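# Six arms hold a cloth above the lanterns

## Task

Using the six arms (bases on the tabletop at z=+0.72 m in the scene frame: arm1 at x=-0.87, y=+0.65 facing -90°; arm2 at x=-0.87, y=-0.65 facing +90°; arm3 at x=+0.00, y=+0.65 facing -90°; arm4 at x=+0.00, y=-0.65 facing +90°; arm5 at x=+0.87, y=+0.65 facing -90°; arm6 at x=+0.87, y=-0.65 facing +90°; angles counter-clockwise from +x), grip the cloth at its four handles and hold it motionless, with every part of it roughly a hand's width higher than the lantern tops, so that from above it hides the painted patch. At the end the cloth must touch nothing else. Each lantern must still be upright at its starting spot. It fails if, at the finish, any arm is in contact with the cloth fabric itself or any gripper holds a lantern.

## Robot and tools

Robots: six identical i2rt Big YAM arms, arm1 to arm6, each with six revolute joints, a two-finger gripper and a wrist camera. Their feet sit on the table as listed in the task; arms with odd numbers stand on the +y side facing -y, even ones on the -y side facing +y. The hand reaches roughly 1.0 m from the joint1 axis. Two fixed room cameras exist: cam_high and cam_low.

Frames: one shared scene frame, origin on the floor, +z up, metres. The 'hand' point is midway between the fingertips; its z axis runs along the fingers and the fingers close along its y axis. Hand poses are computed from each arm's true foot pose, which is never printed.

execute_actions(actions, cameras): 'actions' is a list holding a single action object, or empty (then it only reports state and images). The action object has one optional key per arm name ('arm1'..'arm6'); under each goes {"joints": {...}}. Inside 'joints' you name any of joint1_rad, joint2_rad, joint3_rad, joint4_rad, joint5_rad, joint6_rad (radians) and gripper_m (metres, fingertip spacing). All values are absolute joint targets, not offsets. Ranges: joint1_rad -2.879..2.879 (rotation about the foot, positive counter-clockwise seen from above, 0 points along the foot's facing); joint2_rad 0..3.141 (shoulder; 0 has the upper arm lying back, increasing lifts it up and forward); joint3_rad 0..3.019 (elbow; 0 folded, increasing opens); joint4_rad -1.692..1.57 (hand pitch, positive tips fingers up); joint5_rad -1.57..1.57 (hand yaw, positive to the arm's right); joint6_rad -2.094..2.094 (hand roll, positive clockwise viewed from behind the hand); gripper_m 0..0.093. Done tolerances: ±0.045, ±0.14, ±0.09, ±0.055, ±0.03, ±0.035 rad and ±0.003 m. All arms in one action start at once and may finish at different moments. Omitted joints or arms can still be driving toward an earlier target. 'cameras' picks which images return (names above, 'all', null or omitted for all, [] for none); the 'pictures' line lists their order. An unknown key, name or out-of-range number rejects the whole call and nothing moves. At joint1=joint6=0 with a level forward hand, the wrist camera rides on top of the hand looking toward the fingertips. Joints move at different speeds, so the hand may sweep a wide path between postures.

wait(seconds): 0 to 10 s, commands nothing, returns the same report as an empty action. zoom_image(camera, region): enlarges part of a camera's latest full image; region is [x0, y0, x1, y1] in pixels from the top-left, no bigger than 504 by 504. read_manual(section) only returns licence texts. finished_scene(scene) closes the scene for good and reports success; the goal must already hold stably.

Reading results: joint_positions gives the current values. joint_status tells how each commanded motion ended: 'off_target' means resting short of target and maybe still pushing; 'contact_stop' or 'time_out' means the old target was dropped and the joint holds in place, except a timed-out joint that keeps pushing toward its target or a nearby one (at most 0.375, 0.375, 0.113, 0.225, 0.075, 0.3 rad away for joints 1-6), which on_its_own will list; it moves on by itself once unblocked. 'joint command not followed' with a 'cause:' line means a safety check (self and arm-to-arm clearance) blocked that arm's joint targets, listed as 'not_followed'; the gripper part still runs, and blocked targets may be retried with later actions until replaced or freed. Empty calls never show that line. on_its_own describes uncommanded behaviour; 'held at' is the held target, not the position. A target very near the current position may not move the joint. A stop in one call cancels the remaining motion calls in that reply.

Cautions: the arms do not stop on contact and can push hard; to relieve a push, send the joint its reported position. Two robots pressing hard together ends the run in failure, and a hard hit may too; the clearance check can react late and ignores fingers, gripper housings and wrist cameras, and no line reports robot-robot contact. Arms act independently. Loaded joints may sag. Avoid drops, slips, slams and strong pushes, and never knock rigid objects (lanterns) over or out of the work area. Loose objects may occasionally get a brief nudge. Finger pad force is about 50 to 62 N, lower on some grippers.

Motor heat: holding loads warms motors, even while you are thinking. A MOTOR HOT line appears from 85 °C; at 100 °C the arm's motors and gripper let go until cooled (OVER-TEMPERATURE FAULT), the arm falls, and unfinished keys read 'limit_stop_at_motor_heat' — resend those targets afterward. The robot keeps running on your last command while you compose replies.

Each tool is called after "Request:" as name(argument=value, ...) on one line, values as JSON.

## Session

Request:
execute_actions(actions=[])

Scene clock: 0.00 s.
arm1.joint_positions: joint1_rad=+0.012 joint2_rad=+0.448 joint3_rad=+1.458 joint4_rad=-1.531 joint5_rad=+0.010 joint6_rad=-0.012 gripper_m=+0.094
arm1.joint_status: not commanded
arm1.hand: x=-0.8676 y=+0.5260 z=+1.3613 quat_wxyz=(-0.351, -0.604, -0.618, +0.360) (m; scene frame)
arm2.joint_positions: joint1_rad=-0.002 joint2_rad=+0.437 joint3_rad=+1.447 joint4_rad=-1.529 joint5_rad=-0.005 joint6_rad=-0.005 gripper_m=+0.094
arm2.joint_status: not commanded
arm2.hand: x=-0.8685 y=-0.5254 z=+1.3519 quat_wxyz=(-0.357, +0.609, -0.614, -0.353) (m; scene frame)
arm3.joint_positions: joint1_rad=+0.000 joint2_rad=+0.425 joint3_rad=+1.457 joint4_rad=-1.549 joint5_rad=-0.009 joint6_rad=-0.005 gripper_m=+0.095
arm3.joint_status: not commanded
arm3.hand: x=-0.0050 y=+0.5357 z=+1.3358 quat_wxyz=(-0.355, -0.616, -0.606, +0.356) (m; scene frame)
arm4.joint_positions: joint1_rad=-0.014 joint2_rad=+0.450 joint3_rad=+1.476 joint4_rad=-1.552 joint5_rad=+0.004 joint6_rad=-0.006 gripper_m=+0.095
arm4.joint_status: not commanded
arm4.hand: x=-0.0056 y=-0.5325 z=+1.3573 quat_wxyz=(-0.363, +0.612, -0.611, -0.346) (m; scene frame)
arm5.joint_positions: joint1_rad=+0.009 joint2_rad=+0.445 joint3_rad=+1.461 joint4_rad=-1.520 joint5_rad=+0.003 joint6_rad=-0.006 gripper_m=+0.094
arm5.joint_status: not commanded
arm5.hand: x=+0.8784 y=+0.5227 z=+1.3230 quat_wxyz=(-0.362, -0.594, -0.625, +0.355) (m; scene frame)
arm6.joint_positions: joint1_rad=-0.004 joint2_rad=+0.429 joint3_rad=+1.455 joint4_rad=-1.542 joint5_rad=-0.008 joint6_rad=+0.008 gripper_m=+0.095
arm6.joint_status: not commanded
arm6.hand: x=+0.8646 y=-0.5347 z=+1.3714 quat_wxyz=(-0.349, +0.618, -0.603, -0.365) (m; scene frame)
pictures: arm1_cam_wrist, arm2_cam_wrist, arm3_cam_wrist, arm4_cam_wrist, arm5_cam_wrist, arm6_cam_wrist, cam_high, cam_low
Images, in order (width x height): arm1_cam_wrist 616x616, arm2_cam_wrist 616x616, arm3_cam_wrist 616x616, arm4_cam_wrist 616x616, arm5_cam_wrist 616x616, arm6_cam_wrist 616x616, cam_high 504x504, cam_low 504x504.

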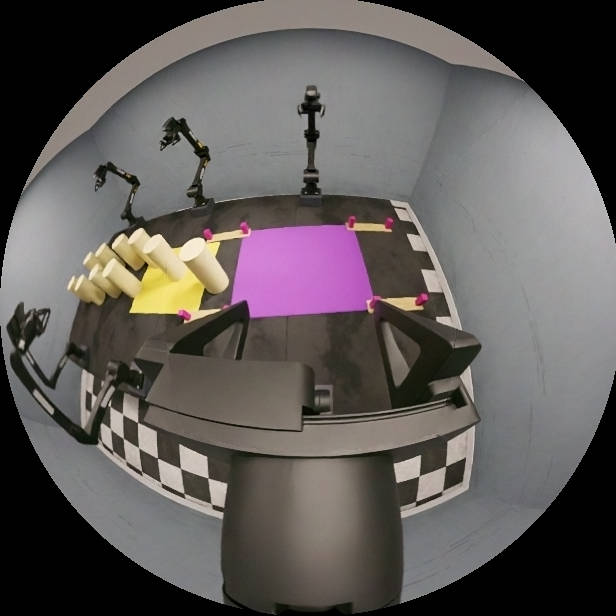

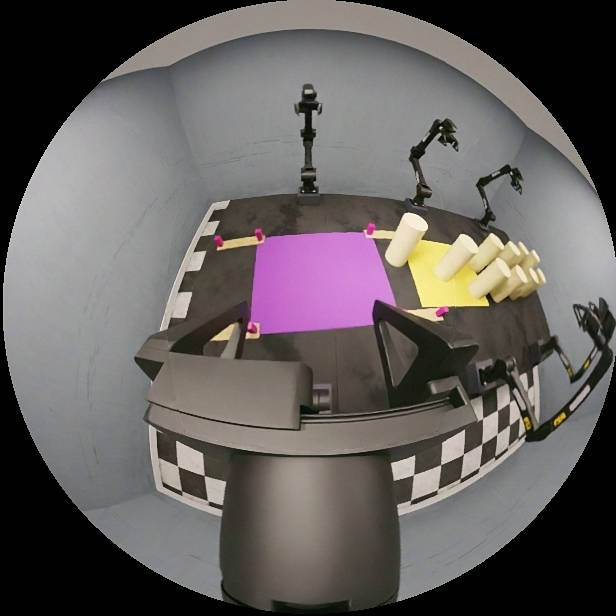

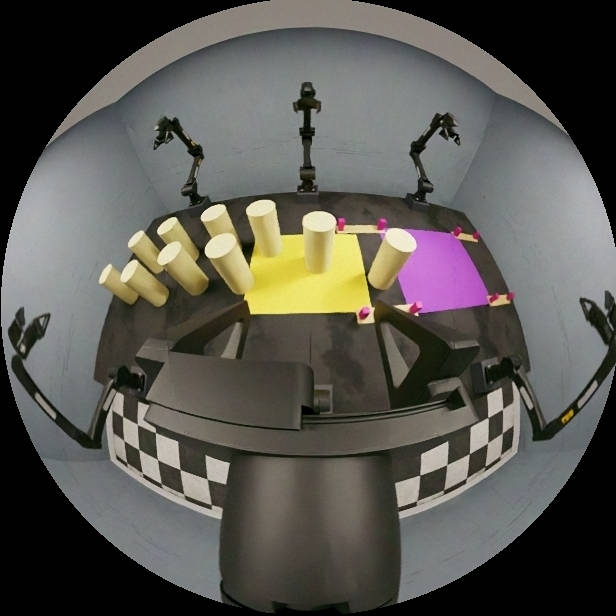

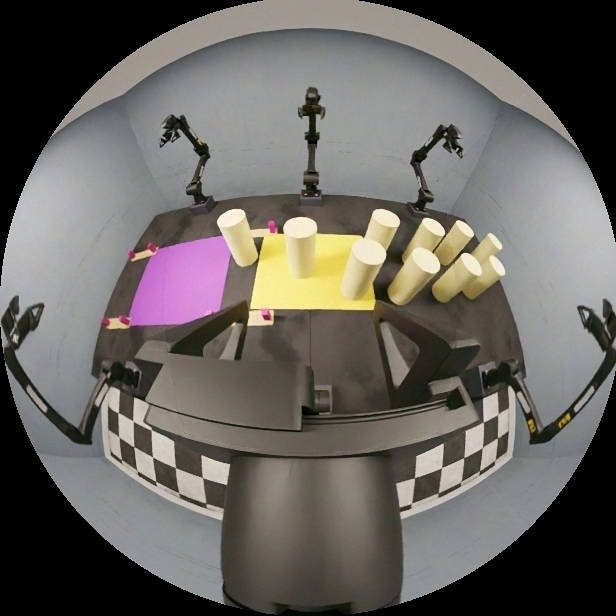

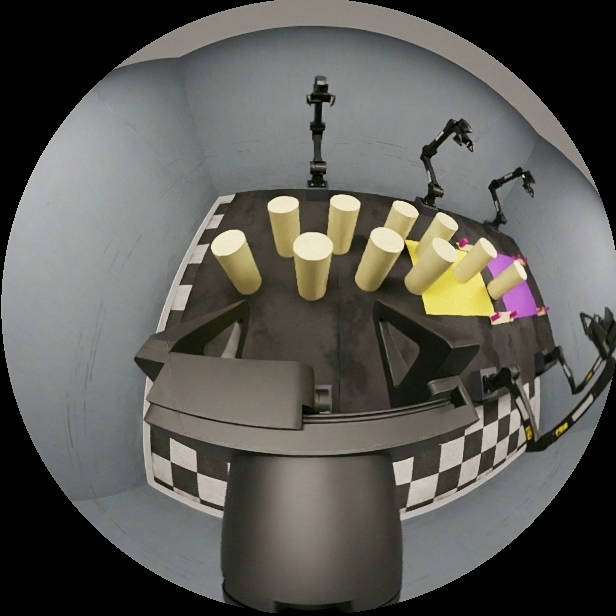

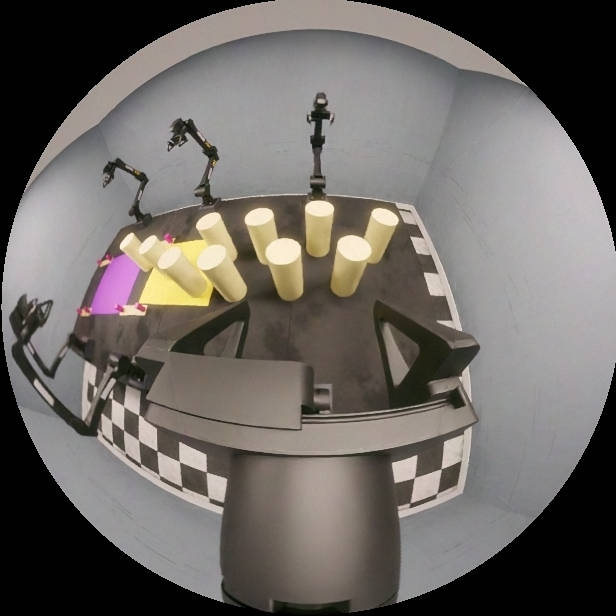

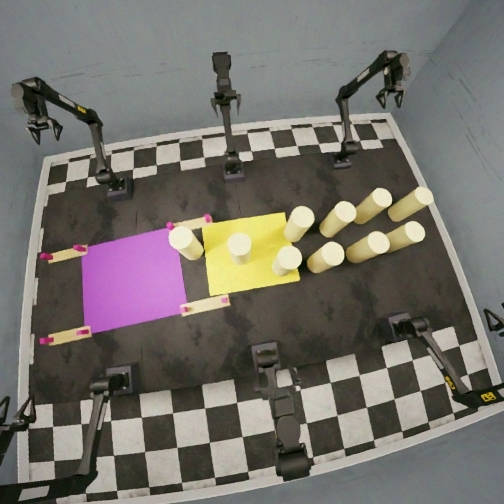

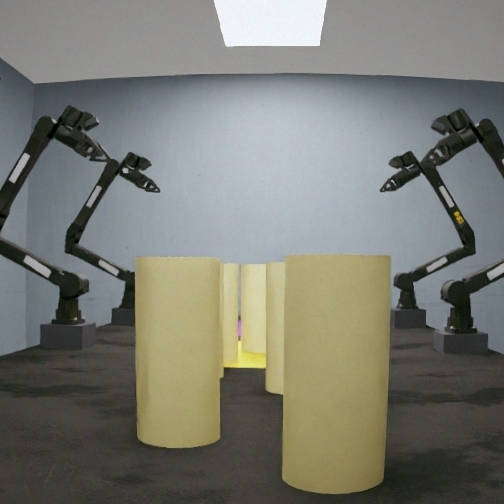

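Request:
zoom_image(camera="cam_high", region=[30,190,240,360])

Region (30, 190, 240, 360) of cam_high's 504x504 image, scaled by 2.400, with more detail than that image has; it fills the top 408 rows of this view, and the rest is white.

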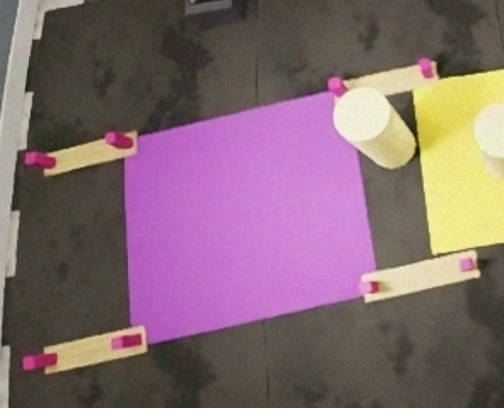

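Request:
execute_actions(actions=[{"arm1":{"joints":{"joint1_rad":-0.77,"joint5_rad":-0.708,"joint6_rad":-0.518,"joint2_rad":1.1,"joint3_rad":1.0,"joint4_rad":-0.6}},"arm2":{"joints":{"joint1_rad":0.994,"joint5_rad":0.756,"joint6_rad":0.575,"joint2_rad":0.9,"joint3_rad":0.8,"joint4_rad":-0.6}},"arm3":{"joints":{"joint1_rad":-1.117,"joint5_rad":-0.94,"joint6_rad":-0.909,"joint2_rad":1.2,"joint4_rad":-1.1}},"arm4":{"joints":{"joint1_rad":1.151,"joint5_rad":0.863,"joint6_rad":0.741,"joint2_rad":1.2,"joint3_rad":1.3,"joint4_rad":-0.9}}}], cameras=[])

Request:
execute_actions(actions=[{"arm1":{"joints":{"joint2_rad":1.69,"joint3_rad":0.76,"joint4_rad":0.24}},"arm2":{"joints":{"joint2_rad":1.39,"joint3_rad":0.40,"joint4_rad":0.257}},"arm3":{"joints":{"joint2_rad":1.92,"joint3_rad":1.29,"joint4_rad":-0.335}},"arm4":{"joints":{"joint2_rad":1.81,"joint3_rad":1.03,"joint4_rad":-0.054}}}], cameras=["arm1_cam_wrist","arm2_cam_wrist","arm3_cam_wrist","arm4_cam_wrist","cam_high"])

Scene clock: 42.93 s.
arm1.joint_positions: joint1_rad=-0.772 joint2_rad=+1.116 joint3_rad=+0.975 joint4_rad=-0.621 joint5_rad=-0.706 joint6_rad=-0.510 gripper_m=+0.094
arm1.joint_status: all done
arm1.hand: x=-1.0974 y=+0.2564 z=+1.1124 quat_wxyz=(-0.367, -0.600, -0.633, +0.322) (m; scene frame)
arm2.joint_positions: joint1_rad=+0.991 joint2_rad=+0.910 joint3_rad=+0.794 joint4_rad=-0.617 joint5_rad=+0.752 joint6_rad=+0.562 gripper_m=+0.094
arm2.joint_status: all done
arm2.hand: x=-1.1113 y=-0.3447 z=+1.0914 quat_wxyz=(-0.341, +0.630, -0.589, -0.373) (m; scene frame)
arm3.joint_positions: joint1_rad=-1.119 joint2_rad=+1.218 joint3_rad=+1.452 joint4_rad=-1.113 joint5_rad=-0.938 joint6_rad=-0.893 gripper_m=+0.095
arm3.joint_status: all done
arm3.hand: x=-0.3443 y=+0.3426 z=+1.2418 quat_wxyz=(-0.346, -0.570, -0.635, +0.391) (m; scene frame)
arm4.joint_positions: joint1_rad=+1.153 joint2_rad=+1.225 joint3_rad=+1.281 joint4_rad=-0.918 joint5_rad=+0.860 joint6_rad=+0.732 gripper_m=+0.095
arm4.joint_status: all done
arm4.hand: x=-0.3740 y=-0.3479 z=+1.1834 quat_wxyz=(-0.342, +0.640, -0.580, -0.371) (m; scene frame)
arm5.joint_positions: joint1_rad=+0.009 joint2_rad=+0.445 joint3_rad=+1.461 joint4_rad=-1.520 joint5_rad=+0.003 joint6_rad=-0.006 gripper_m=+0.094
arm5.joint_status: not commanded
arm5.hand: x=+0.8784 y=+0.5227 z=+1.3230 quat_wxyz=(-0.362, -0.594, -0.625, +0.355) (m; scene frame)
arm6.joint_positions: joint1_rad=-0.004 joint2_rad=+0.429 joint3_rad=+1.455 joint4_rad=-1.542 joint5_rad=-0.008 joint6_rad=+0.008 gripper_m=+0.095
arm6.joint_status: not commanded
arm6.hand: x=+0.8646 y=-0.5347 z=+1.3714 quat_wxyz=(-0.349, +0.618, -0.603, -0.365) (m; scene frame)
pictures: none
No camera images: the call's "cameras" was empty. Leave "cameras" out to get every camera's image.

Scene clock: 44.43 s.
arm1.joint_positions: joint1_rad=-0.772 joint2_rad=+1.686 joint3_rad=+0.748 joint4_rad=+0.218 joint5_rad=-0.707 joint6_rad=-0.511 gripper_m=+0.094
arm1.joint_status: all done
arm1.hand: x=-1.1472 y=+0.2051 z=+0.8635 quat_wxyz=(-0.368, -0.589, -0.634, +0.341) (m; scene frame)
arm2.joint_positions: joint1_rad=+0.991 joint2_rad=+1.386 joint3_rad=+0.383 joint4_rad=+0.240 joint5_rad=+0.755 joint6_rad=+0.562 gripper_m=+0.094
arm2.joint_status: all done
arm2.hand: x=-1.1094 y=-0.3458 z=+0.8534 quat_wxyz=(-0.344, +0.637, -0.589, -0.360) (m; scene frame)
arm3.joint_positions: joint1_rad=-1.119 joint2_rad=+1.941 joint3_rad=+1.269 joint4_rad=-0.350 joint5_rad=-0.938 joint6_rad=-0.895 gripper_m=+0.095
arm3.joint_status: all done
arm3.hand: x=-0.5006 y=+0.2700 z=+0.8493 quat_wxyz=(-0.369, -0.603, -0.623, +0.334) (m; scene frame)
arm4.joint_positions: joint1_rad=+1.153 joint2_rad=+1.824 joint3_rad=+1.011 joint4_rad=-0.072 joint5_rad=+0.861 joint6_rad=+0.733 gripper_m=+0.095
arm4.joint_status: all done
arm4.hand: x=-0.4634 y=-0.3046 z=+0.8508 quat_wxyz=(-0.346, +0.645, -0.578, -0.361) (m; scene frame)
arm5.joint_positions: joint1_rad=+0.009 joint2_rad=+0.445 joint3_rad=+1.461 joint4_rad=-1.520 joint5_rad=+0.003 joint6_rad=-0.006 gripper_m=+0.094
arm5.joint_status: not commanded
arm5.hand: x=+0.8784 y=+0.5227 z=+1.3230 quat_wxyz=(-0.362, -0.594, -0.625, +0.355) (m; scene frame)
arm6.joint_positions: joint1_rad=-0.004 joint2_rad=+0.429 joint3_rad=+1.455 joint4_rad=-1.542 joint5_rad=-0.008 joint6_rad=+0.008 gripper_m=+0.095
arm6.joint_status: not commanded
arm6.hand: x=+0.8646 y=-0.5347 z=+1.3714 quat_wxyz=(-0.349, +0.618, -0.603, -0.365) (m; scene frame)
pictures: arm1_cam_wrist, arm2_cam_wrist, arm3_cam_wrist, arm4_cam_wrist, cam_high
Images, in order (width x height): arm1_cam_wrist 616x616, arm2_cam_wrist 616x616, arm3_cam_wrist 616x616, arm4_cam_wrist 616x616, cam_high 504x504.

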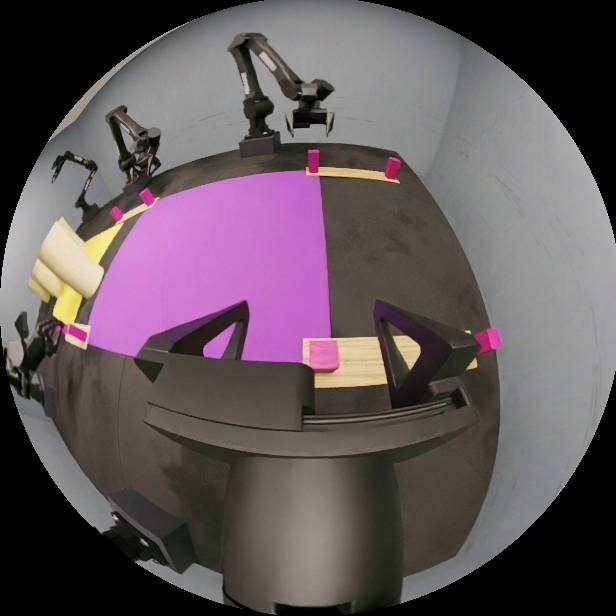

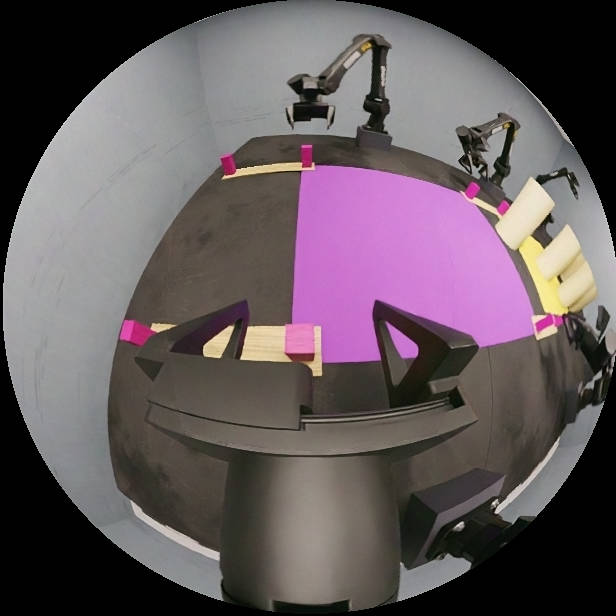

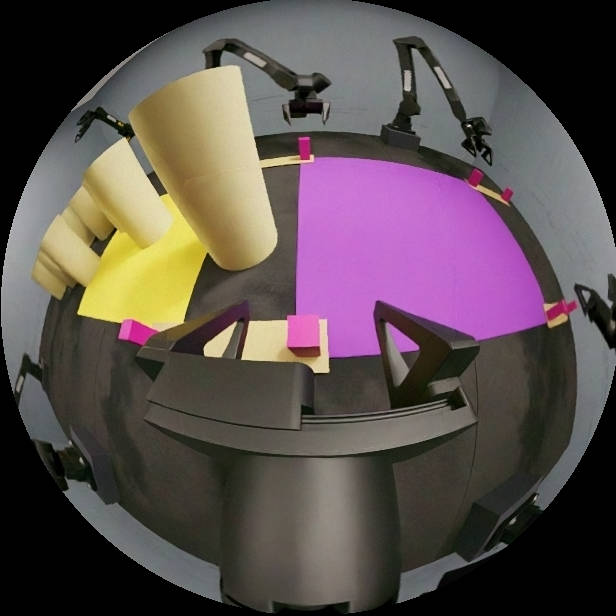

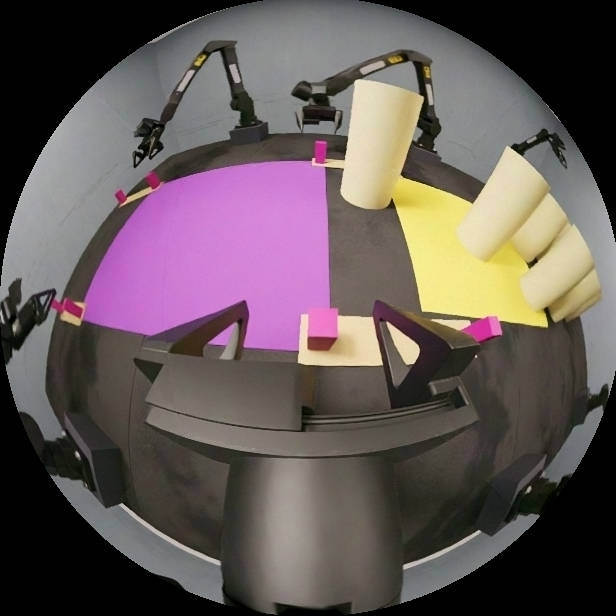

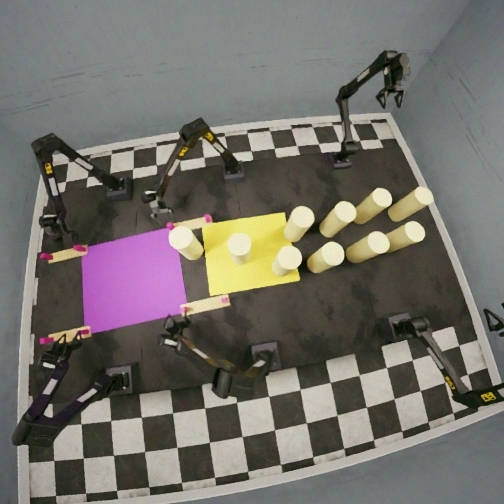

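Request:
execute_actions(actions=[{"arm1":{"joints":{"joint1_rad":-0.81,"joint2_rad":1.97,"joint4_rad":0.52,"gripper_m":0.08}},"arm2":{"joints":{"joint2_rad":1.83,"joint4_rad":0.71,"gripper_m":0.08}},"arm3":{"joints":{"joint2_rad":2.09,"joint3_rad":1.25,"joint4_rad":-0.13,"gripper_m":0.08}},"arm4":{"joints":{"joint2_rad":2.02,"joint3_rad":0.99,"joint4_rad":0.18,"gripper_m":0.08}}}], cameras=["arm1_cam_wrist","arm2_cam_wrist","arm3_cam_wrist","arm4_cam_wrist"])

Scene clock: 51.30 s.
arm1.joint_positions: joint1_rad=-0.808 joint2_rad=+1.982 joint3_rad=+0.748 joint4_rad=+0.499 joint5_rad=-0.707 joint6_rad=-0.511 gripper_m=+0.080
arm1.joint_status: all done
arm1.hand: x=-1.1644 y=+0.2143 z=+0.7604 quat_wxyz=(-0.362, -0.604, -0.623, +0.341) (m; scene frame)
arm2.joint_positions: joint1_rad=+0.991 joint2_rad=+1.819 joint3_rad=+0.383 joint4_rad=+0.693 joint5_rad=+0.755 joint6_rad=+0.562 gripper_m=+0.080
arm2.joint_status: all done
arm2.hand: x=-1.1179 y=-0.3401 z=+0.7654 quat_wxyz=(-0.343, +0.632, -0.589, -0.368) (m; scene frame)
arm3.joint_positions: joint1_rad=-1.119 joint2_rad=+2.100 joint3_rad=+1.238 joint4_rad=-0.144 joint5_rad=-0.940 joint6_rad=-0.895 gripper_m=+0.080
arm3.joint_status: all done
arm3.hand: x=-0.5011 y=+0.2693 z=+0.7626 quat_wxyz=(-0.368, -0.599, -0.624, +0.340) (m; scene frame)
arm4.joint_positions: joint1_rad=+1.153 joint2_rad=+2.032 joint3_rad=+0.979 joint4_rad=+0.162 joint5_rad=+0.862 joint6_rad=+0.733 gripper_m=+0.080
arm4.joint_status: all done
arm4.hand: x=-0.4572 y=-0.3061 z=+0.7555 quat_wxyz=(-0.347, +0.646, -0.578, -0.359) (m; scene frame)
arm5.joint_positions: joint1_rad=+0.009 joint2_rad=+0.445 joint3_rad=+1.461 joint4_rad=-1.520 joint5_rad=+0.003 joint6_rad=-0.006 gripper_m=+0.094
arm5.joint_status: not commanded
arm5.hand: x=+0.8784 y=+0.5227 z=+1.3230 quat_wxyz=(-0.362, -0.594, -0.625, +0.355) (m; scene frame)
arm6.joint_positions: joint1_rad=-0.004 joint2_rad=+0.429 joint3_rad=+1.455 joint4_rad=-1.542 joint5_rad=-0.008 joint6_rad=+0.008 gripper_m=+0.095
arm6.joint_status: not commanded
arm6.hand: x=+0.8646 y=-0.5347 z=+1.3714 quat_wxyz=(-0.349, +0.618, -0.603, -0.365) (m; scene frame)
pictures: arm1_cam_wrist, arm2_cam_wrist, arm3_cam_wrist, arm4_cam_wrist
Images, in order (width x height): arm1_cam_wrist 616x616, arm2_cam_wrist 616x616, arm3_cam_wrist 616x616, arm4_cam_wrist 616x616.

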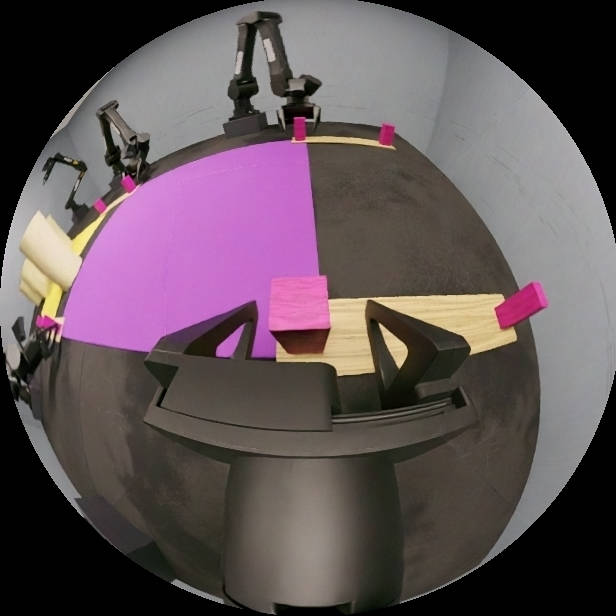

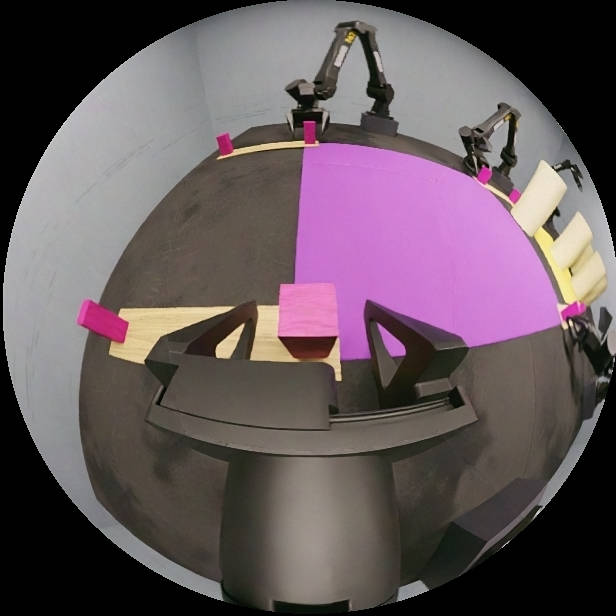

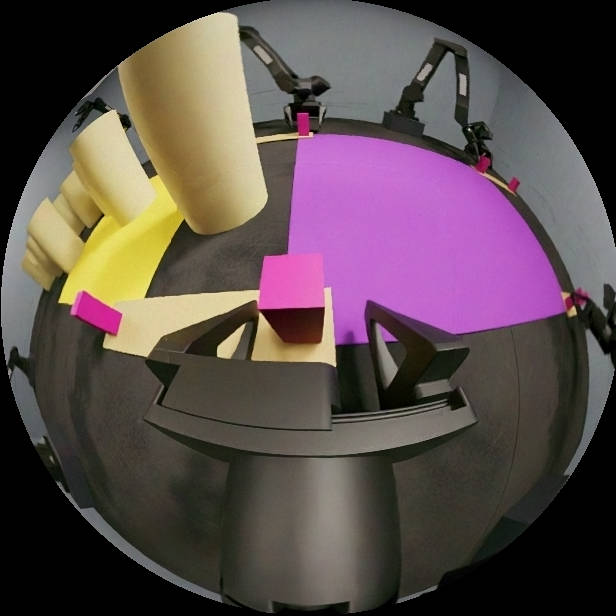

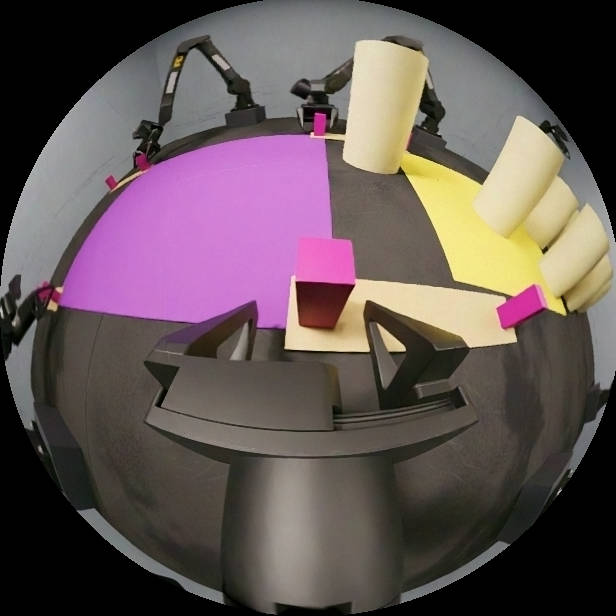

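Request:
execute_actions(actions=[{"arm1":{"joints":{"joint2_rad":2.02,"joint4_rad":0.55}},"arm2":{"joints":{"joint2_rad":1.90,"joint4_rad":0.76}},"arm3":{"joints":{"joint1_rad":-1.09,"joint2_rad":2.12}},"arm4":{"joints":{"joint1_rad":1.11}}}], cameras=[])

Request:
execute_actions(actions=[{"arm1":{"joints":{"gripper_m":0}},"arm2":{"joints":{"gripper_m":0}},"arm3":{"joints":{"gripper_m":0}},"arm4":{"joints":{"gripper_m":0}}}], cameras=["arm1_cam_wrist","arm2_cam_wrist","arm3_cam_wrist","arm4_cam_wrist"])

Scene clock: 58.17 s.
arm1.joint_positions: joint1_rad=-0.808 joint2_rad=+2.012 joint3_rad=+0.748 joint4_rad=+0.529 joint5_rad=-0.707 joint6_rad=-0.511 gripper_m=+0.080
arm1.joint_status: all done
arm1.hand: x=-1.1635 y=+0.2152 z=+0.7502 quat_wxyz=(-0.362, -0.604, -0.623, +0.341) (m; scene frame)
arm2.joint_positions: joint1_rad=+0.991 joint2_rad=+1.886 joint3_rad=+0.383 joint4_rad=+0.743 joint5_rad=+0.755 joint6_rad=+0.562 gripper_m=+0.080
arm2.joint_status: all done
arm2.hand: x=-1.1140 y=-0.3427 z=+0.7488 quat_wxyz=(-0.344, +0.636, -0.589, -0.361) (m; scene frame)
arm3.joint_positions: joint1_rad=-1.096 joint2_rad=+2.100 joint3_rad=+1.238 joint4_rad=-0.144 joint5_rad=-0.940 joint6_rad=-0.895 gripper_m=+0.080
arm3.joint_status: all done
arm3.hand: x=-0.4924 y=+0.2581 z=+0.7626 quat_wxyz=(-0.372, -0.592, -0.631, +0.336) (m; scene frame)
arm4.joint_positions: joint1_rad=+1.109 joint2_rad=+2.032 joint3_rad=+0.979 joint4_rad=+0.162 joint5_rad=+0.862 joint6_rad=+0.733 gripper_m=+0.080
arm4.joint_status: all done
arm4.hand: x=-0.4414 y=-0.2860 z=+0.7559 quat_wxyz=(-0.355, +0.632, -0.592, -0.351) (m; scene frame)
arm5.joint_positions: joint1_rad=+0.009 joint2_rad=+0.445 joint3_rad=+1.461 joint4_rad=-1.520 joint5_rad=+0.003 joint6_rad=-0.006 gripper_m=+0.094
arm5.joint_status: not commanded
arm5.hand: x=+0.8784 y=+0.5227 z=+1.3230 quat_wxyz=(-0.362, -0.594, -0.625, +0.355) (m; scene frame)
arm6.joint_positions: joint1_rad=-0.004 joint2_rad=+0.429 joint3_rad=+1.455 joint4_rad=-1.542 joint5_rad=-0.008 joint6_rad=+0.008 gripper_m=+0.095
arm6.joint_status: not commanded
arm6.hand: x=+0.8646 y=-0.5347 z=+1.3714 quat_wxyz=(-0.349, +0.618, -0.603, -0.365) (m; scene frame)
pictures: none
No camera images: the call's "cameras" was empty. Leave "cameras" out to get every camera's image.

Scene clock: 58.83 s.
arm1.joint_positions: joint1_rad=-0.807 joint2_rad=+2.012 joint3_rad=+0.748 joint4_rad=+0.530 joint5_rad=-0.712 joint6_rad=-0.516 gripper_m=+0.029
arm1.joint_status: gripper_m off_target (ended at +0.029, target +0.000)
arm1.hand: x=-1.1623 y=+0.2146 z=+0.7507 quat_wxyz=(-0.363, -0.600, -0.625, +0.342) (m; scene frame)
arm2.joint_positions: joint1_rad=+0.991 joint2_rad=+1.886 joint3_rad=+0.384 joint4_rad=+0.743 joint5_rad=+0.755 joint6_rad=+0.564 gripper_m=+0.029
arm2.joint_status: gripper_m off_target (ended at +0.029, target +0.000)
arm2.hand: x=-1.1142 y=-0.3426 z=+0.7489 quat_wxyz=(-0.344, +0.636, -0.589, -0.362) (m; scene frame)
arm3.joint_positions: joint1_rad=-1.096 joint2_rad=+2.100 joint3_rad=+1.238 joint4_rad=-0.143 joint5_rad=-0.938 joint6_rad=-0.903 gripper_m=+0.029
arm3.joint_status: gripper_m off_target (ended at +0.029, target +0.000)
arm3.hand: x=-0.4927 y=+0.2581 z=+0.7626 quat_wxyz=(-0.369, -0.590, -0.634, +0.338) (m; scene frame)
arm4.joint_positions: joint1_rad=+1.109 joint2_rad=+2.032 joint3_rad=+0.979 joint4_rad=+0.169 joint5_rad=+0.858 joint6_rad=+0.739 gripper_m=+0.030
arm4.joint_status: gripper_m off_target (ended at +0.030, target +0.000)
arm4.hand: x=-0.4428 y=-0.2858 z=+0.7563 quat_wxyz=(-0.351, +0.630, -0.595, -0.355) (m; scene frame)
arm5.joint_positions: joint1_rad=+0.009 joint2_rad=+0.445 joint3_rad=+1.461 joint4_rad=-1.520 joint5_rad=+0.003 joint6_rad=-0.006 gripper_m=+0.094
arm5.joint_status: not commanded
arm5.hand: x=+0.8784 y=+0.5227 z=+1.3230 quat_wxyz=(-0.362, -0.594, -0.625, +0.355) (m; scene frame)
arm6.joint_positions: joint1_rad=-0.004 joint2_rad=+0.429 joint3_rad=+1.455 joint4_rad=-1.542 joint5_rad=-0.008 joint6_rad=+0.008 gripper_m=+0.095
arm6.joint_status: not commanded
arm6.hand: x=+0.8646 y=-0.5347 z=+1.3714 quat_wxyz=(-0.349, +0.618, -0.603, -0.365) (m; scene frame)
pictures: arm1_cam_wrist, arm2_cam_wrist, arm3_cam_wrist, arm4_cam_wrist
Images, in order (width x height): arm1_cam_wrist 616x616, arm2_cam_wrist 616x616, arm3_cam_wrist 616x616, arm4_cam_wrist 616x616.

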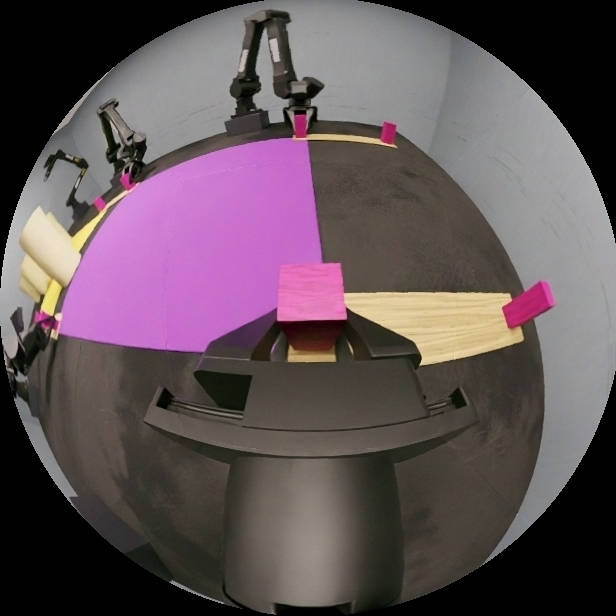

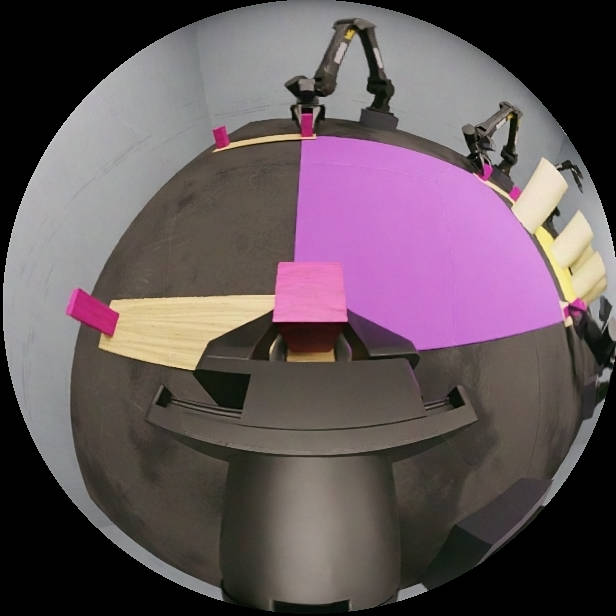

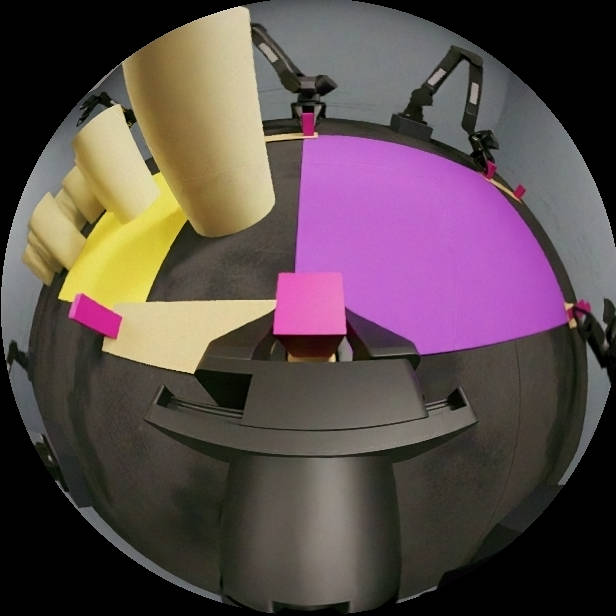

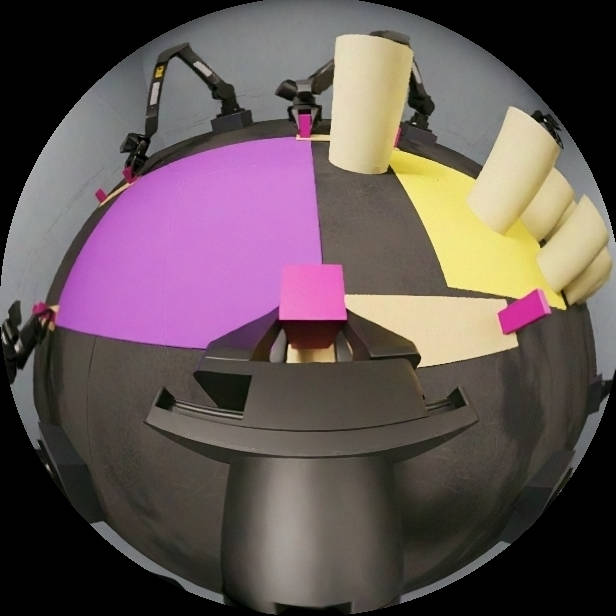

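Request:
execute_actions(actions=[{"arm1":{"joints":{"joint1_rad":-0.85,"joint2_rad":1.31,"joint3_rad":1.6,"joint4_rad":-0.99,"joint5_rad":-0.726,"joint6_rad":-0.537}},"arm2":{"joints":{"joint1_rad":1.0,"joint2_rad":1.08,"joint3_rad":1.43,"joint4_rad":-1.06,"joint5_rad":0.72,"joint6_rad":0.53}},"arm3":{"joints":{"joint1_rad":-1.13,"joint2_rad":1.82,"joint3_rad":2.27,"joint4_rad":-1.43}},"arm4":{"joints":{"joint1_rad":1.13,"joint2_rad":1.65,"joint3_rad":2.03,"joint4_rad":-1.2}}}], cameras=["cam_high","cam_low"])

Scene clock: 70.07 s.
arm1.joint_positions: joint1_rad=-0.838 joint2_rad=+1.336 joint3_rad=+1.578 joint4_rad=-0.992 joint5_rad=-0.727 joint6_rad=-0.524 gripper_m=+0.029
arm1.joint_status: all done
arm1.hand: x=-1.1769 y=+0.2202 z=+1.2754 quat_wxyz=(-0.363, -0.608, -0.619, +0.340) (m; scene frame)
arm2.joint_positions: joint1_rad=+0.991 joint2_rad=+1.093 joint3_rad=+1.401 joint4_rad=-1.061 joint5_rad=+0.728 joint6_rad=+0.522 gripper_m=+0.029
arm2.joint_status: all done
arm2.hand: x=-1.1538 y=-0.3196 z=+1.2730 quat_wxyz=(-0.339, +0.653, -0.574, -0.359) (m; scene frame)
arm3.joint_positions: joint1_rad=-1.125 joint2_rad=+1.824 joint3_rad=+2.207 joint4_rad=-1.415 joint5_rad=-0.936 joint6_rad=-0.915 gripper_m=+0.029
arm3.joint_status: all done
arm3.hand: x=-0.5185 y=+0.2679 z=+1.2498 quat_wxyz=(-0.366, -0.602, -0.626, +0.335) (m; scene frame)
arm4.joint_positions: joint1_rad=+1.135 joint2_rad=+1.643 joint3_rad=+1.963 joint4_rad=-1.188 joint5_rad=+0.859 joint6_rad=+0.753 gripper_m=+0.030
arm4.joint_status: all done
arm4.hand: x=-0.4970 y=-0.2834 z=+1.2735 quat_wxyz=(-0.342, +0.630, -0.592, -0.369) (m; scene frame)
arm5.joint_positions: joint1_rad=+0.009 joint2_rad=+0.445 joint3_rad=+1.461 joint4_rad=-1.520 joint5_rad=+0.003 joint6_rad=-0.006 gripper_m=+0.094
arm5.joint_status: not commanded
arm5.hand: x=+0.8784 y=+0.5227 z=+1.3230 quat_wxyz=(-0.362, -0.594, -0.625, +0.355) (m; scene frame)
arm6.joint_positions: joint1_rad=-0.004 joint2_rad=+0.429 joint3_rad=+1.455 joint4_rad=-1.542 joint5_rad=-0.008 joint6_rad=+0.008 gripper_m=+0.095
arm6.joint_status: not commanded
arm6.hand: x=+0.8646 y=-0.5347 z=+1.3714 quat_wxyz=(-0.349, +0.618, -0.603, -0.365) (m; scene frame)
pictures: cam_high, cam_low
Images, in order (width x height): cam_high 504x504, cam_low 504x504.

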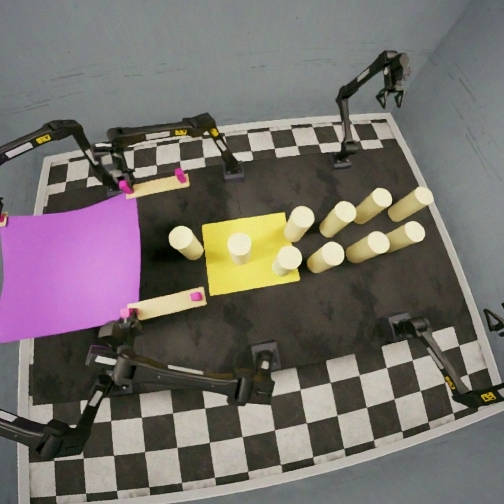

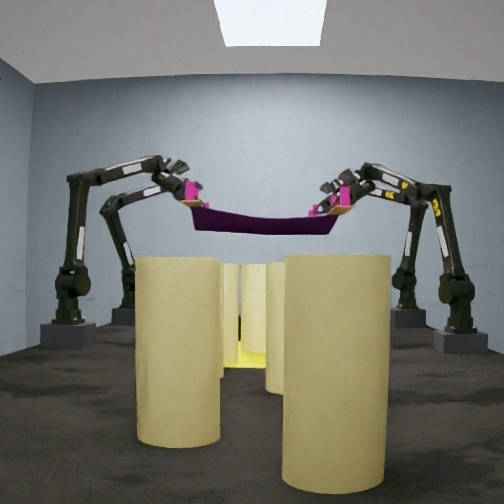

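Request:
execute_actions(actions=[{"arm1":{"joints":{"joint1_rad":-0.344,"joint2_rad":0.95,"joint3_rad":1.45,"joint4_rad":-1.02,"joint5_rad":-0.296,"joint6_rad":-0.177}},"arm2":{"joints":{"joint1_rad":0.382,"joint2_rad":0.78,"joint3_rad":1.40,"joint4_rad":-1.13,"joint5_rad":0.243,"joint6_rad":0.144}},"arm3":{"joints":{"joint1_rad":-0.795,"joint2_rad":1.23,"joint3_rad":1.65,"joint4_rad":-1.07,"joint5_rad":-0.548,"joint6_rad":-0.36}},"arm4":{"joints":{"joint1_rad":0.92,"joint2_rad":1.07,"joint3_rad":1.5,"joint4_rad":-1.1,"joint5_rad":0.571,"joint6_rad":0.38}}}], cameras=[])

Request:
execute_actions(actions=[{"arm1":{"joints":{"joint1_rad":0.448,"joint2_rad":0.91,"joint3_rad":1.40,"joint4_rad":-1.04,"joint5_rad":0.30,"joint6_rad":0.179}},"arm2":{"joints":{"joint1_rad":-0.483,"joint2_rad":0.86,"joint3_rad":1.40,"joint4_rad":-1.08,"joint5_rad":-0.33,"joint6_rad":-0.199}},"arm3":{"joints":{"joint1_rad":-0.278,"joint2_rad":0.90,"joint3_rad":1.43,"joint4_rad":-1.08,"joint5_rad":-0.197,"joint6_rad":-0.115}},"arm4":{"joints":{"joint1_rad":0.314,"joint2_rad":0.82,"joint3_rad":1.35,"joint4_rad":-1.07,"joint5_rad":0.228,"joint6_rad":0.134}}}], cameras=[])

Request:
execute_actions(actions=[{"arm1":{"joints":{"joint1_rad":0.94,"joint2_rad":1.17,"joint3_rad":1.56,"joint4_rad":-1.0,"joint5_rad":0.598,"joint6_rad":0.404}},"arm2":{"joints":{"joint1_rad":-0.89,"joint2_rad":1.21,"joint3_rad":1.6,"joint4_rad":-0.98,"joint5_rad":-0.554,"joint6_rad":-0.366}},"arm3":{"joints":{"joint1_rad":0.59,"joint2_rad":0.90,"joint3_rad":1.43,"joint4_rad":-1.11,"joint5_rad":0.433,"joint6_rad":0.29}},"arm4":{"joints":{"joint1_rad":-0.55,"joint2_rad":0.92,"joint3_rad":1.44,"joint4_rad":-1.05,"joint5_rad":-0.389,"joint6_rad":-0.26}}}], cameras=["cam_high","cam_low"])

Scene clock: 94.83 s.
arm1.joint_positions: joint1_rad=-0.332 joint2_rad=+0.971 joint3_rad=+1.427 joint4_rad=-1.019 joint5_rad=-0.305 joint6_rad=-0.167 gripper_m=+0.029
arm1.joint_status: all done
arm1.hand: x=-0.9517 y=+0.2496 z=+1.3287 quat_wxyz=(-0.358, -0.611, -0.616, +0.345) (m; scene frame)
arm2.joint_positions: joint1_rad=+0.378 joint2_rad=+0.801 joint3_rad=+1.374 joint4_rad=-1.129 joint5_rad=+0.252 joint6_rad=+0.145 gripper_m=+0.029
arm2.joint_status: all done
arm2.hand: x=-0.9478 y=-0.3238 z=+1.3276 quat_wxyz=(-0.339, +0.638, -0.590, -0.360) (m; scene frame)
arm3.joint_positions: joint1_rad=-0.784 joint2_rad=+1.254 joint3_rad=+1.633 joint4_rad=-1.070 joint5_rad=-0.547 joint6_rad=-0.391 gripper_m=+0.029
arm3.joint_status: all done
arm3.hand: x=-0.2982 y=+0.2452 z=+1.2913 quat_wxyz=(-0.318, -0.669, -0.570, +0.356) (m; scene frame)
arm4.joint_positions: joint1_rad=+0.915 joint2_rad=+1.091 joint3_rad=+1.485 joint4_rad=-1.096 joint5_rad=+0.569 joint6_rad=+0.406 gripper_m=+0.030
arm4.joint_status: all done
arm4.hand: x=-0.2901 y=-0.3197 z=+1.2980 quat_wxyz=(-0.308, +0.694, -0.538, -0.366) (m; scene frame)
arm5.joint_positions: joint1_rad=+0.009 joint2_rad=+0.445 joint3_rad=+1.461 joint4_rad=-1.520 joint5_rad=+0.003 joint6_rad=-0.006 gripper_m=+0.094
arm5.joint_status: not commanded
arm5.hand: x=+0.8784 y=+0.5227 z=+1.3230 quat_wxyz=(-0.362, -0.594, -0.625, +0.355) (m; scene frame)
arm6.joint_positions: joint1_rad=-0.004 joint2_rad=+0.429 joint3_rad=+1.455 joint4_rad=-1.542 joint5_rad=-0.008 joint6_rad=+0.008 gripper_m=+0.095
arm6.joint_status: not commanded
arm6.hand: x=+0.8646 y=-0.5347 z=+1.3714 quat_wxyz=(-0.349, +0.618, -0.603, -0.365) (m; scene frame)
pictures: none
No camera images: the call's "cameras" was empty. Leave "cameras" out to get every camera's image.

Scene clock: 96.33 s.
arm1.joint_positions: joint1_rad=+0.445 joint2_rad=+0.944 joint3_rad=+1.389 joint4_rad=-1.036 joint5_rad=+0.295 joint6_rad=+0.187 gripper_m=+0.029
arm1.joint_status: all done
arm1.hand: x=-0.7413 y=+0.2719 z=+1.3137 quat_wxyz=(-0.356, -0.585, -0.650, +0.329) (m; scene frame)
arm2.joint_positions: joint1_rad=-0.478 joint2_rad=+0.878 joint3_rad=+1.374 joint4_rad=-1.089 joint5_rad=-0.323 joint6_rad=-0.200 gripper_m=+0.029
arm2.joint_status: all done
arm2.hand: x=-0.7455 y=-0.3028 z=+1.3124 quat_wxyz=(-0.359, +0.581, -0.654, -0.325) (m; scene frame)
arm3.joint_positions: joint1_rad=-0.289 joint2_rad=+0.915 joint3_rad=+1.417 joint4_rad=-1.070 joint5_rad=-0.191 joint6_rad=-0.148 gripper_m=+0.029
arm3.joint_status: all done
arm3.hand: x=-0.0911 y=+0.2749 z=+1.3057 quat_wxyz=(-0.325, -0.637, -0.598, +0.361) (m; scene frame)
arm4.joint_positions: joint1_rad=+0.321 joint2_rad=+0.837 joint3_rad=+1.332 joint4_rad=-1.065 joint5_rad=+0.223 joint6_rad=+0.160 gripper_m=+0.030
arm4.joint_status: all done
arm4.hand: x=-0.0849 y=-0.3013 z=+1.3060 quat_wxyz=(-0.336, +0.632, -0.601, -0.355) (m; scene frame)
arm5.joint_positions: joint1_rad=+0.009 joint2_rad=+0.445 joint3_rad=+1.461 joint4_rad=-1.520 joint5_rad=+0.003 joint6_rad=-0.006 gripper_m=+0.094
arm5.joint_status: not commanded
arm5.hand: x=+0.8784 y=+0.5227 z=+1.3230 quat_wxyz=(-0.362, -0.594, -0.625, +0.355) (m; scene frame)
arm6.joint_positions: joint1_rad=-0.004 joint2_rad=+0.429 joint3_rad=+1.455 joint4_rad=-1.542 joint5_rad=-0.008 joint6_rad=+0.008 gripper_m=+0.095
arm6.joint_status: not commanded
arm6.hand: x=+0.8646 y=-0.5347 z=+1.3714 quat_wxyz=(-0.349, +0.618, -0.603, -0.365) (m; scene frame)
pictures: none
No camera images: the call's "cameras" was empty. Leave "cameras" out to get every camera's image.

Scene clock: 97.93 s.
arm1.joint_positions: joint1_rad=+0.944 joint2_rad=+1.204 joint3_rad=+1.502 joint4_rad=-1.010 joint5_rad=+0.593 joint6_rad=+0.415 gripper_m=+0.029
arm1.joint_status: all done
arm1.hand: x=-0.5362 y=+0.2933 z=+1.2827 quat_wxyz=(-0.367, -0.537, -0.694, +0.309) (m; scene frame)
arm2.joint_positions: joint1_rad=-0.893 joint2_rad=+1.248 joint3_rad=+1.551 joint4_rad=-0.990 joint5_rad=-0.550 joint6_rad=-0.366 gripper_m=+0.029
arm2.joint_status: all done
arm2.hand: x=-0.5307 y=-0.2703 z=+1.2834 quat_wxyz=(-0.371, +0.530, -0.700, -0.304) (m; scene frame)
arm3.joint_positions: joint1_rad=+0.574 joint2_rad=+0.915 joint3_rad=+1.416 joint4_rad=-1.107 joint5_rad=+0.441 joint6_rad=+0.256 gripper_m=+0.029
arm3.joint_status: all done
arm3.hand: x=+0.1263 y=+0.2977 z=+1.3067 quat_wxyz=(-0.350, -0.598, -0.632, +0.347) (m; scene frame)
arm4.joint_positions: joint1_rad=-0.534 joint2_rad=+0.933 joint3_rad=+1.371 joint4_rad=-1.064 joint5_rad=-0.399 joint6_rad=-0.233 gripper_m=+0.030
arm4.joint_status: all done
arm4.hand: x=+0.1306 y=-0.2869 z=+1.3018 quat_wxyz=(-0.347, +0.593, -0.645, -0.335) (m; scene frame)
arm5.joint_positions: joint1_rad=+0.009 joint2_rad=+0.445 joint3_rad=+1.461 joint4_rad=-1.520 joint5_rad=+0.003 joint6_rad=-0.006 gripper_m=+0.094
arm5.joint_status: not commanded
arm5.hand: x=+0.8784 y=+0.5227 z=+1.3230 quat_wxyz=(-0.362, -0.594, -0.625, +0.355) (m; scene frame)
arm6.joint_positions: joint1_rad=-0.004 joint2_rad=+0.429 joint3_rad=+1.455 joint4_rad=-1.542 joint5_rad=-0.008 joint6_rad=+0.008 gripper_m=+0.095
arm6.joint_status: not commanded
arm6.hand: x=+0.8646 y=-0.5347 z=+1.3714 quat_wxyz=(-0.349, +0.618, -0.603, -0.365) (m; scene frame)
pictures: cam_high, cam_low
Images, in order (width x height): cam_high 504x504, cam_low 504x504.

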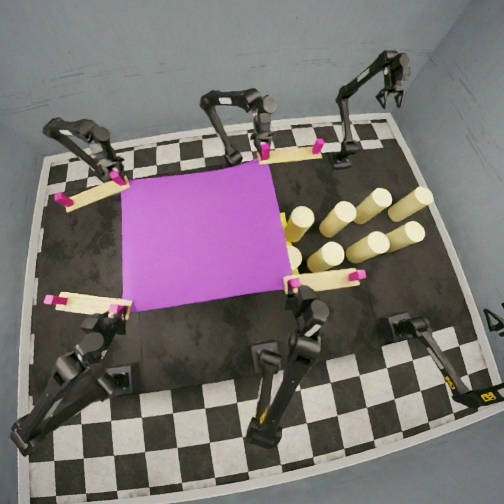

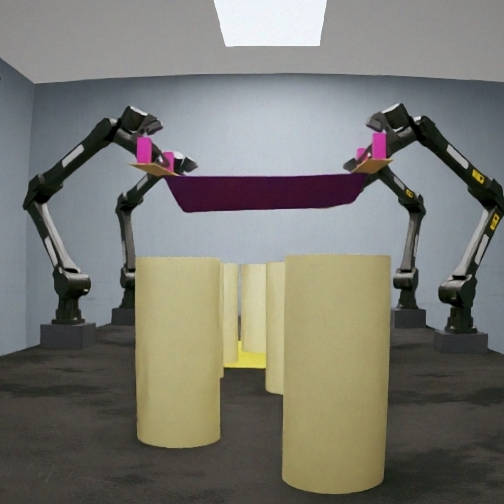

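Request:
execute_actions(actions=[{"arm1":{"joints":{"joint1_rad":1.19,"joint2_rad":1.55,"joint3_rad":1.82,"joint4_rad":-0.94,"joint5_rad":0.676,"joint6_rad":0.482}},"arm2":{"joints":{"joint1_rad":-1.09,"joint2_rad":1.64,"joint3_rad":1.94,"joint4_rad":-0.94,"joint5_rad":-0.624,"joint6_rad":-0.428}},"arm3":{"joints":{"joint1_rad":1.07,"joint2_rad":1.21,"joint3_rad":1.55,"joint4_rad":-1.03,"joint5_rad":0.701,"joint6_rad":0.535}},"arm4":{"joints":{"joint1_rad":-0.96,"joint2_rad":1.28,"joint3_rad":1.57,"joint4_rad":-0.92,"joint5_rad":-0.628,"joint6_rad":-0.455}}}], cameras=[])

Request:
execute_actions(actions=[{"arm1":{"joints":{"joint3_rad":1.53,"joint4_rad":-0.72}},"arm2":{"joints":{"joint3_rad":1.64,"joint4_rad":-0.72}},"arm3":{"joints":{"joint3_rad":1.24,"joint4_rad":-0.76}},"arm4":{"joints":{"joint3_rad":1.23,"joint4_rad":-0.62}}}], cameras=["arm1_cam_wrist","arm2_cam_wrist","arm3_cam_wrist","arm4_cam_wrist","cam_high","cam_low"])

Scene clock: 111.40 s.
arm1.joint_positions: joint1_rad=+1.177 joint2_rad=+1.599 joint3_rad=+1.765 joint4_rad=-0.935 joint5_rad=+0.669 joint6_rad=+0.495 gripper_m=+0.029
arm1.joint_status: all done
arm1.hand: x=-0.3293 y=+0.3129 z=+1.2277 quat_wxyz=(-0.383, -0.488, -0.731, +0.286) (m; scene frame)
arm2.joint_positions: joint1_rad=-1.075 joint2_rad=+1.689 joint3_rad=+1.880 joint4_rad=-0.936 joint5_rad=-0.619 joint6_rad=-0.430 gripper_m=+0.029
arm2.joint_status: all done
arm2.hand: x=-0.3257 y=-0.2526 z=+1.2233 quat_wxyz=(-0.374, +0.494, -0.730, -0.288) (m; scene frame)
arm3.joint_positions: joint1_rad=+1.055 joint2_rad=+1.237 joint3_rad=+1.505 joint4_rad=-1.048 joint5_rad=+0.711 joint6_rad=+0.499 gripper_m=+0.029
arm3.joint_status: joint6_rad time_out (moved +0.243 of +0.279); the others done
arm3.on_its_own: joint6_rad reads +0.499 and still pushes toward +0.535 since a time_out
arm3.hand: x=+0.3469 y=+0.3091 z=+1.2512 quat_wxyz=(-0.357, -0.547, -0.683, +0.327) (m; scene frame)
arm4.joint_positions: joint1_rad=-0.943 joint2_rad=+1.318 joint3_rad=+1.534 joint4_rad=-0.940 joint5_rad=-0.640 joint6_rad=-0.427 gripper_m=+0.030
arm4.joint_status: all done
arm4.hand: x=+0.3567 y=-0.2603 z=+1.2600 quat_wxyz=(-0.365, +0.550, -0.678, -0.323) (m; scene frame)
arm5.joint_positions: joint1_rad=+0.009 joint2_rad=+0.445 joint3_rad=+1.461 joint4_rad=-1.520 joint5_rad=+0.003 joint6_rad=-0.006 gripper_m=+0.094
arm5.joint_status: not commanded
arm5.hand: x=+0.8784 y=+0.5227 z=+1.3230 quat_wxyz=(-0.362, -0.594, -0.625, +0.355) (m; scene frame)
arm6.joint_positions: joint1_rad=-0.004 joint2_rad=+0.429 joint3_rad=+1.455 joint4_rad=-1.542 joint5_rad=-0.008 joint6_rad=+0.008 gripper_m=+0.095
arm6.joint_status: not commanded
arm6.hand: x=+0.8646 y=-0.5347 z=+1.3714 quat_wxyz=(-0.349, +0.618, -0.603, -0.365) (m; scene frame)
pictures: none
No camera images: the call's "cameras" was empty. Leave "cameras" out to get every camera's image.

not run: a stop came earlier in this reply.


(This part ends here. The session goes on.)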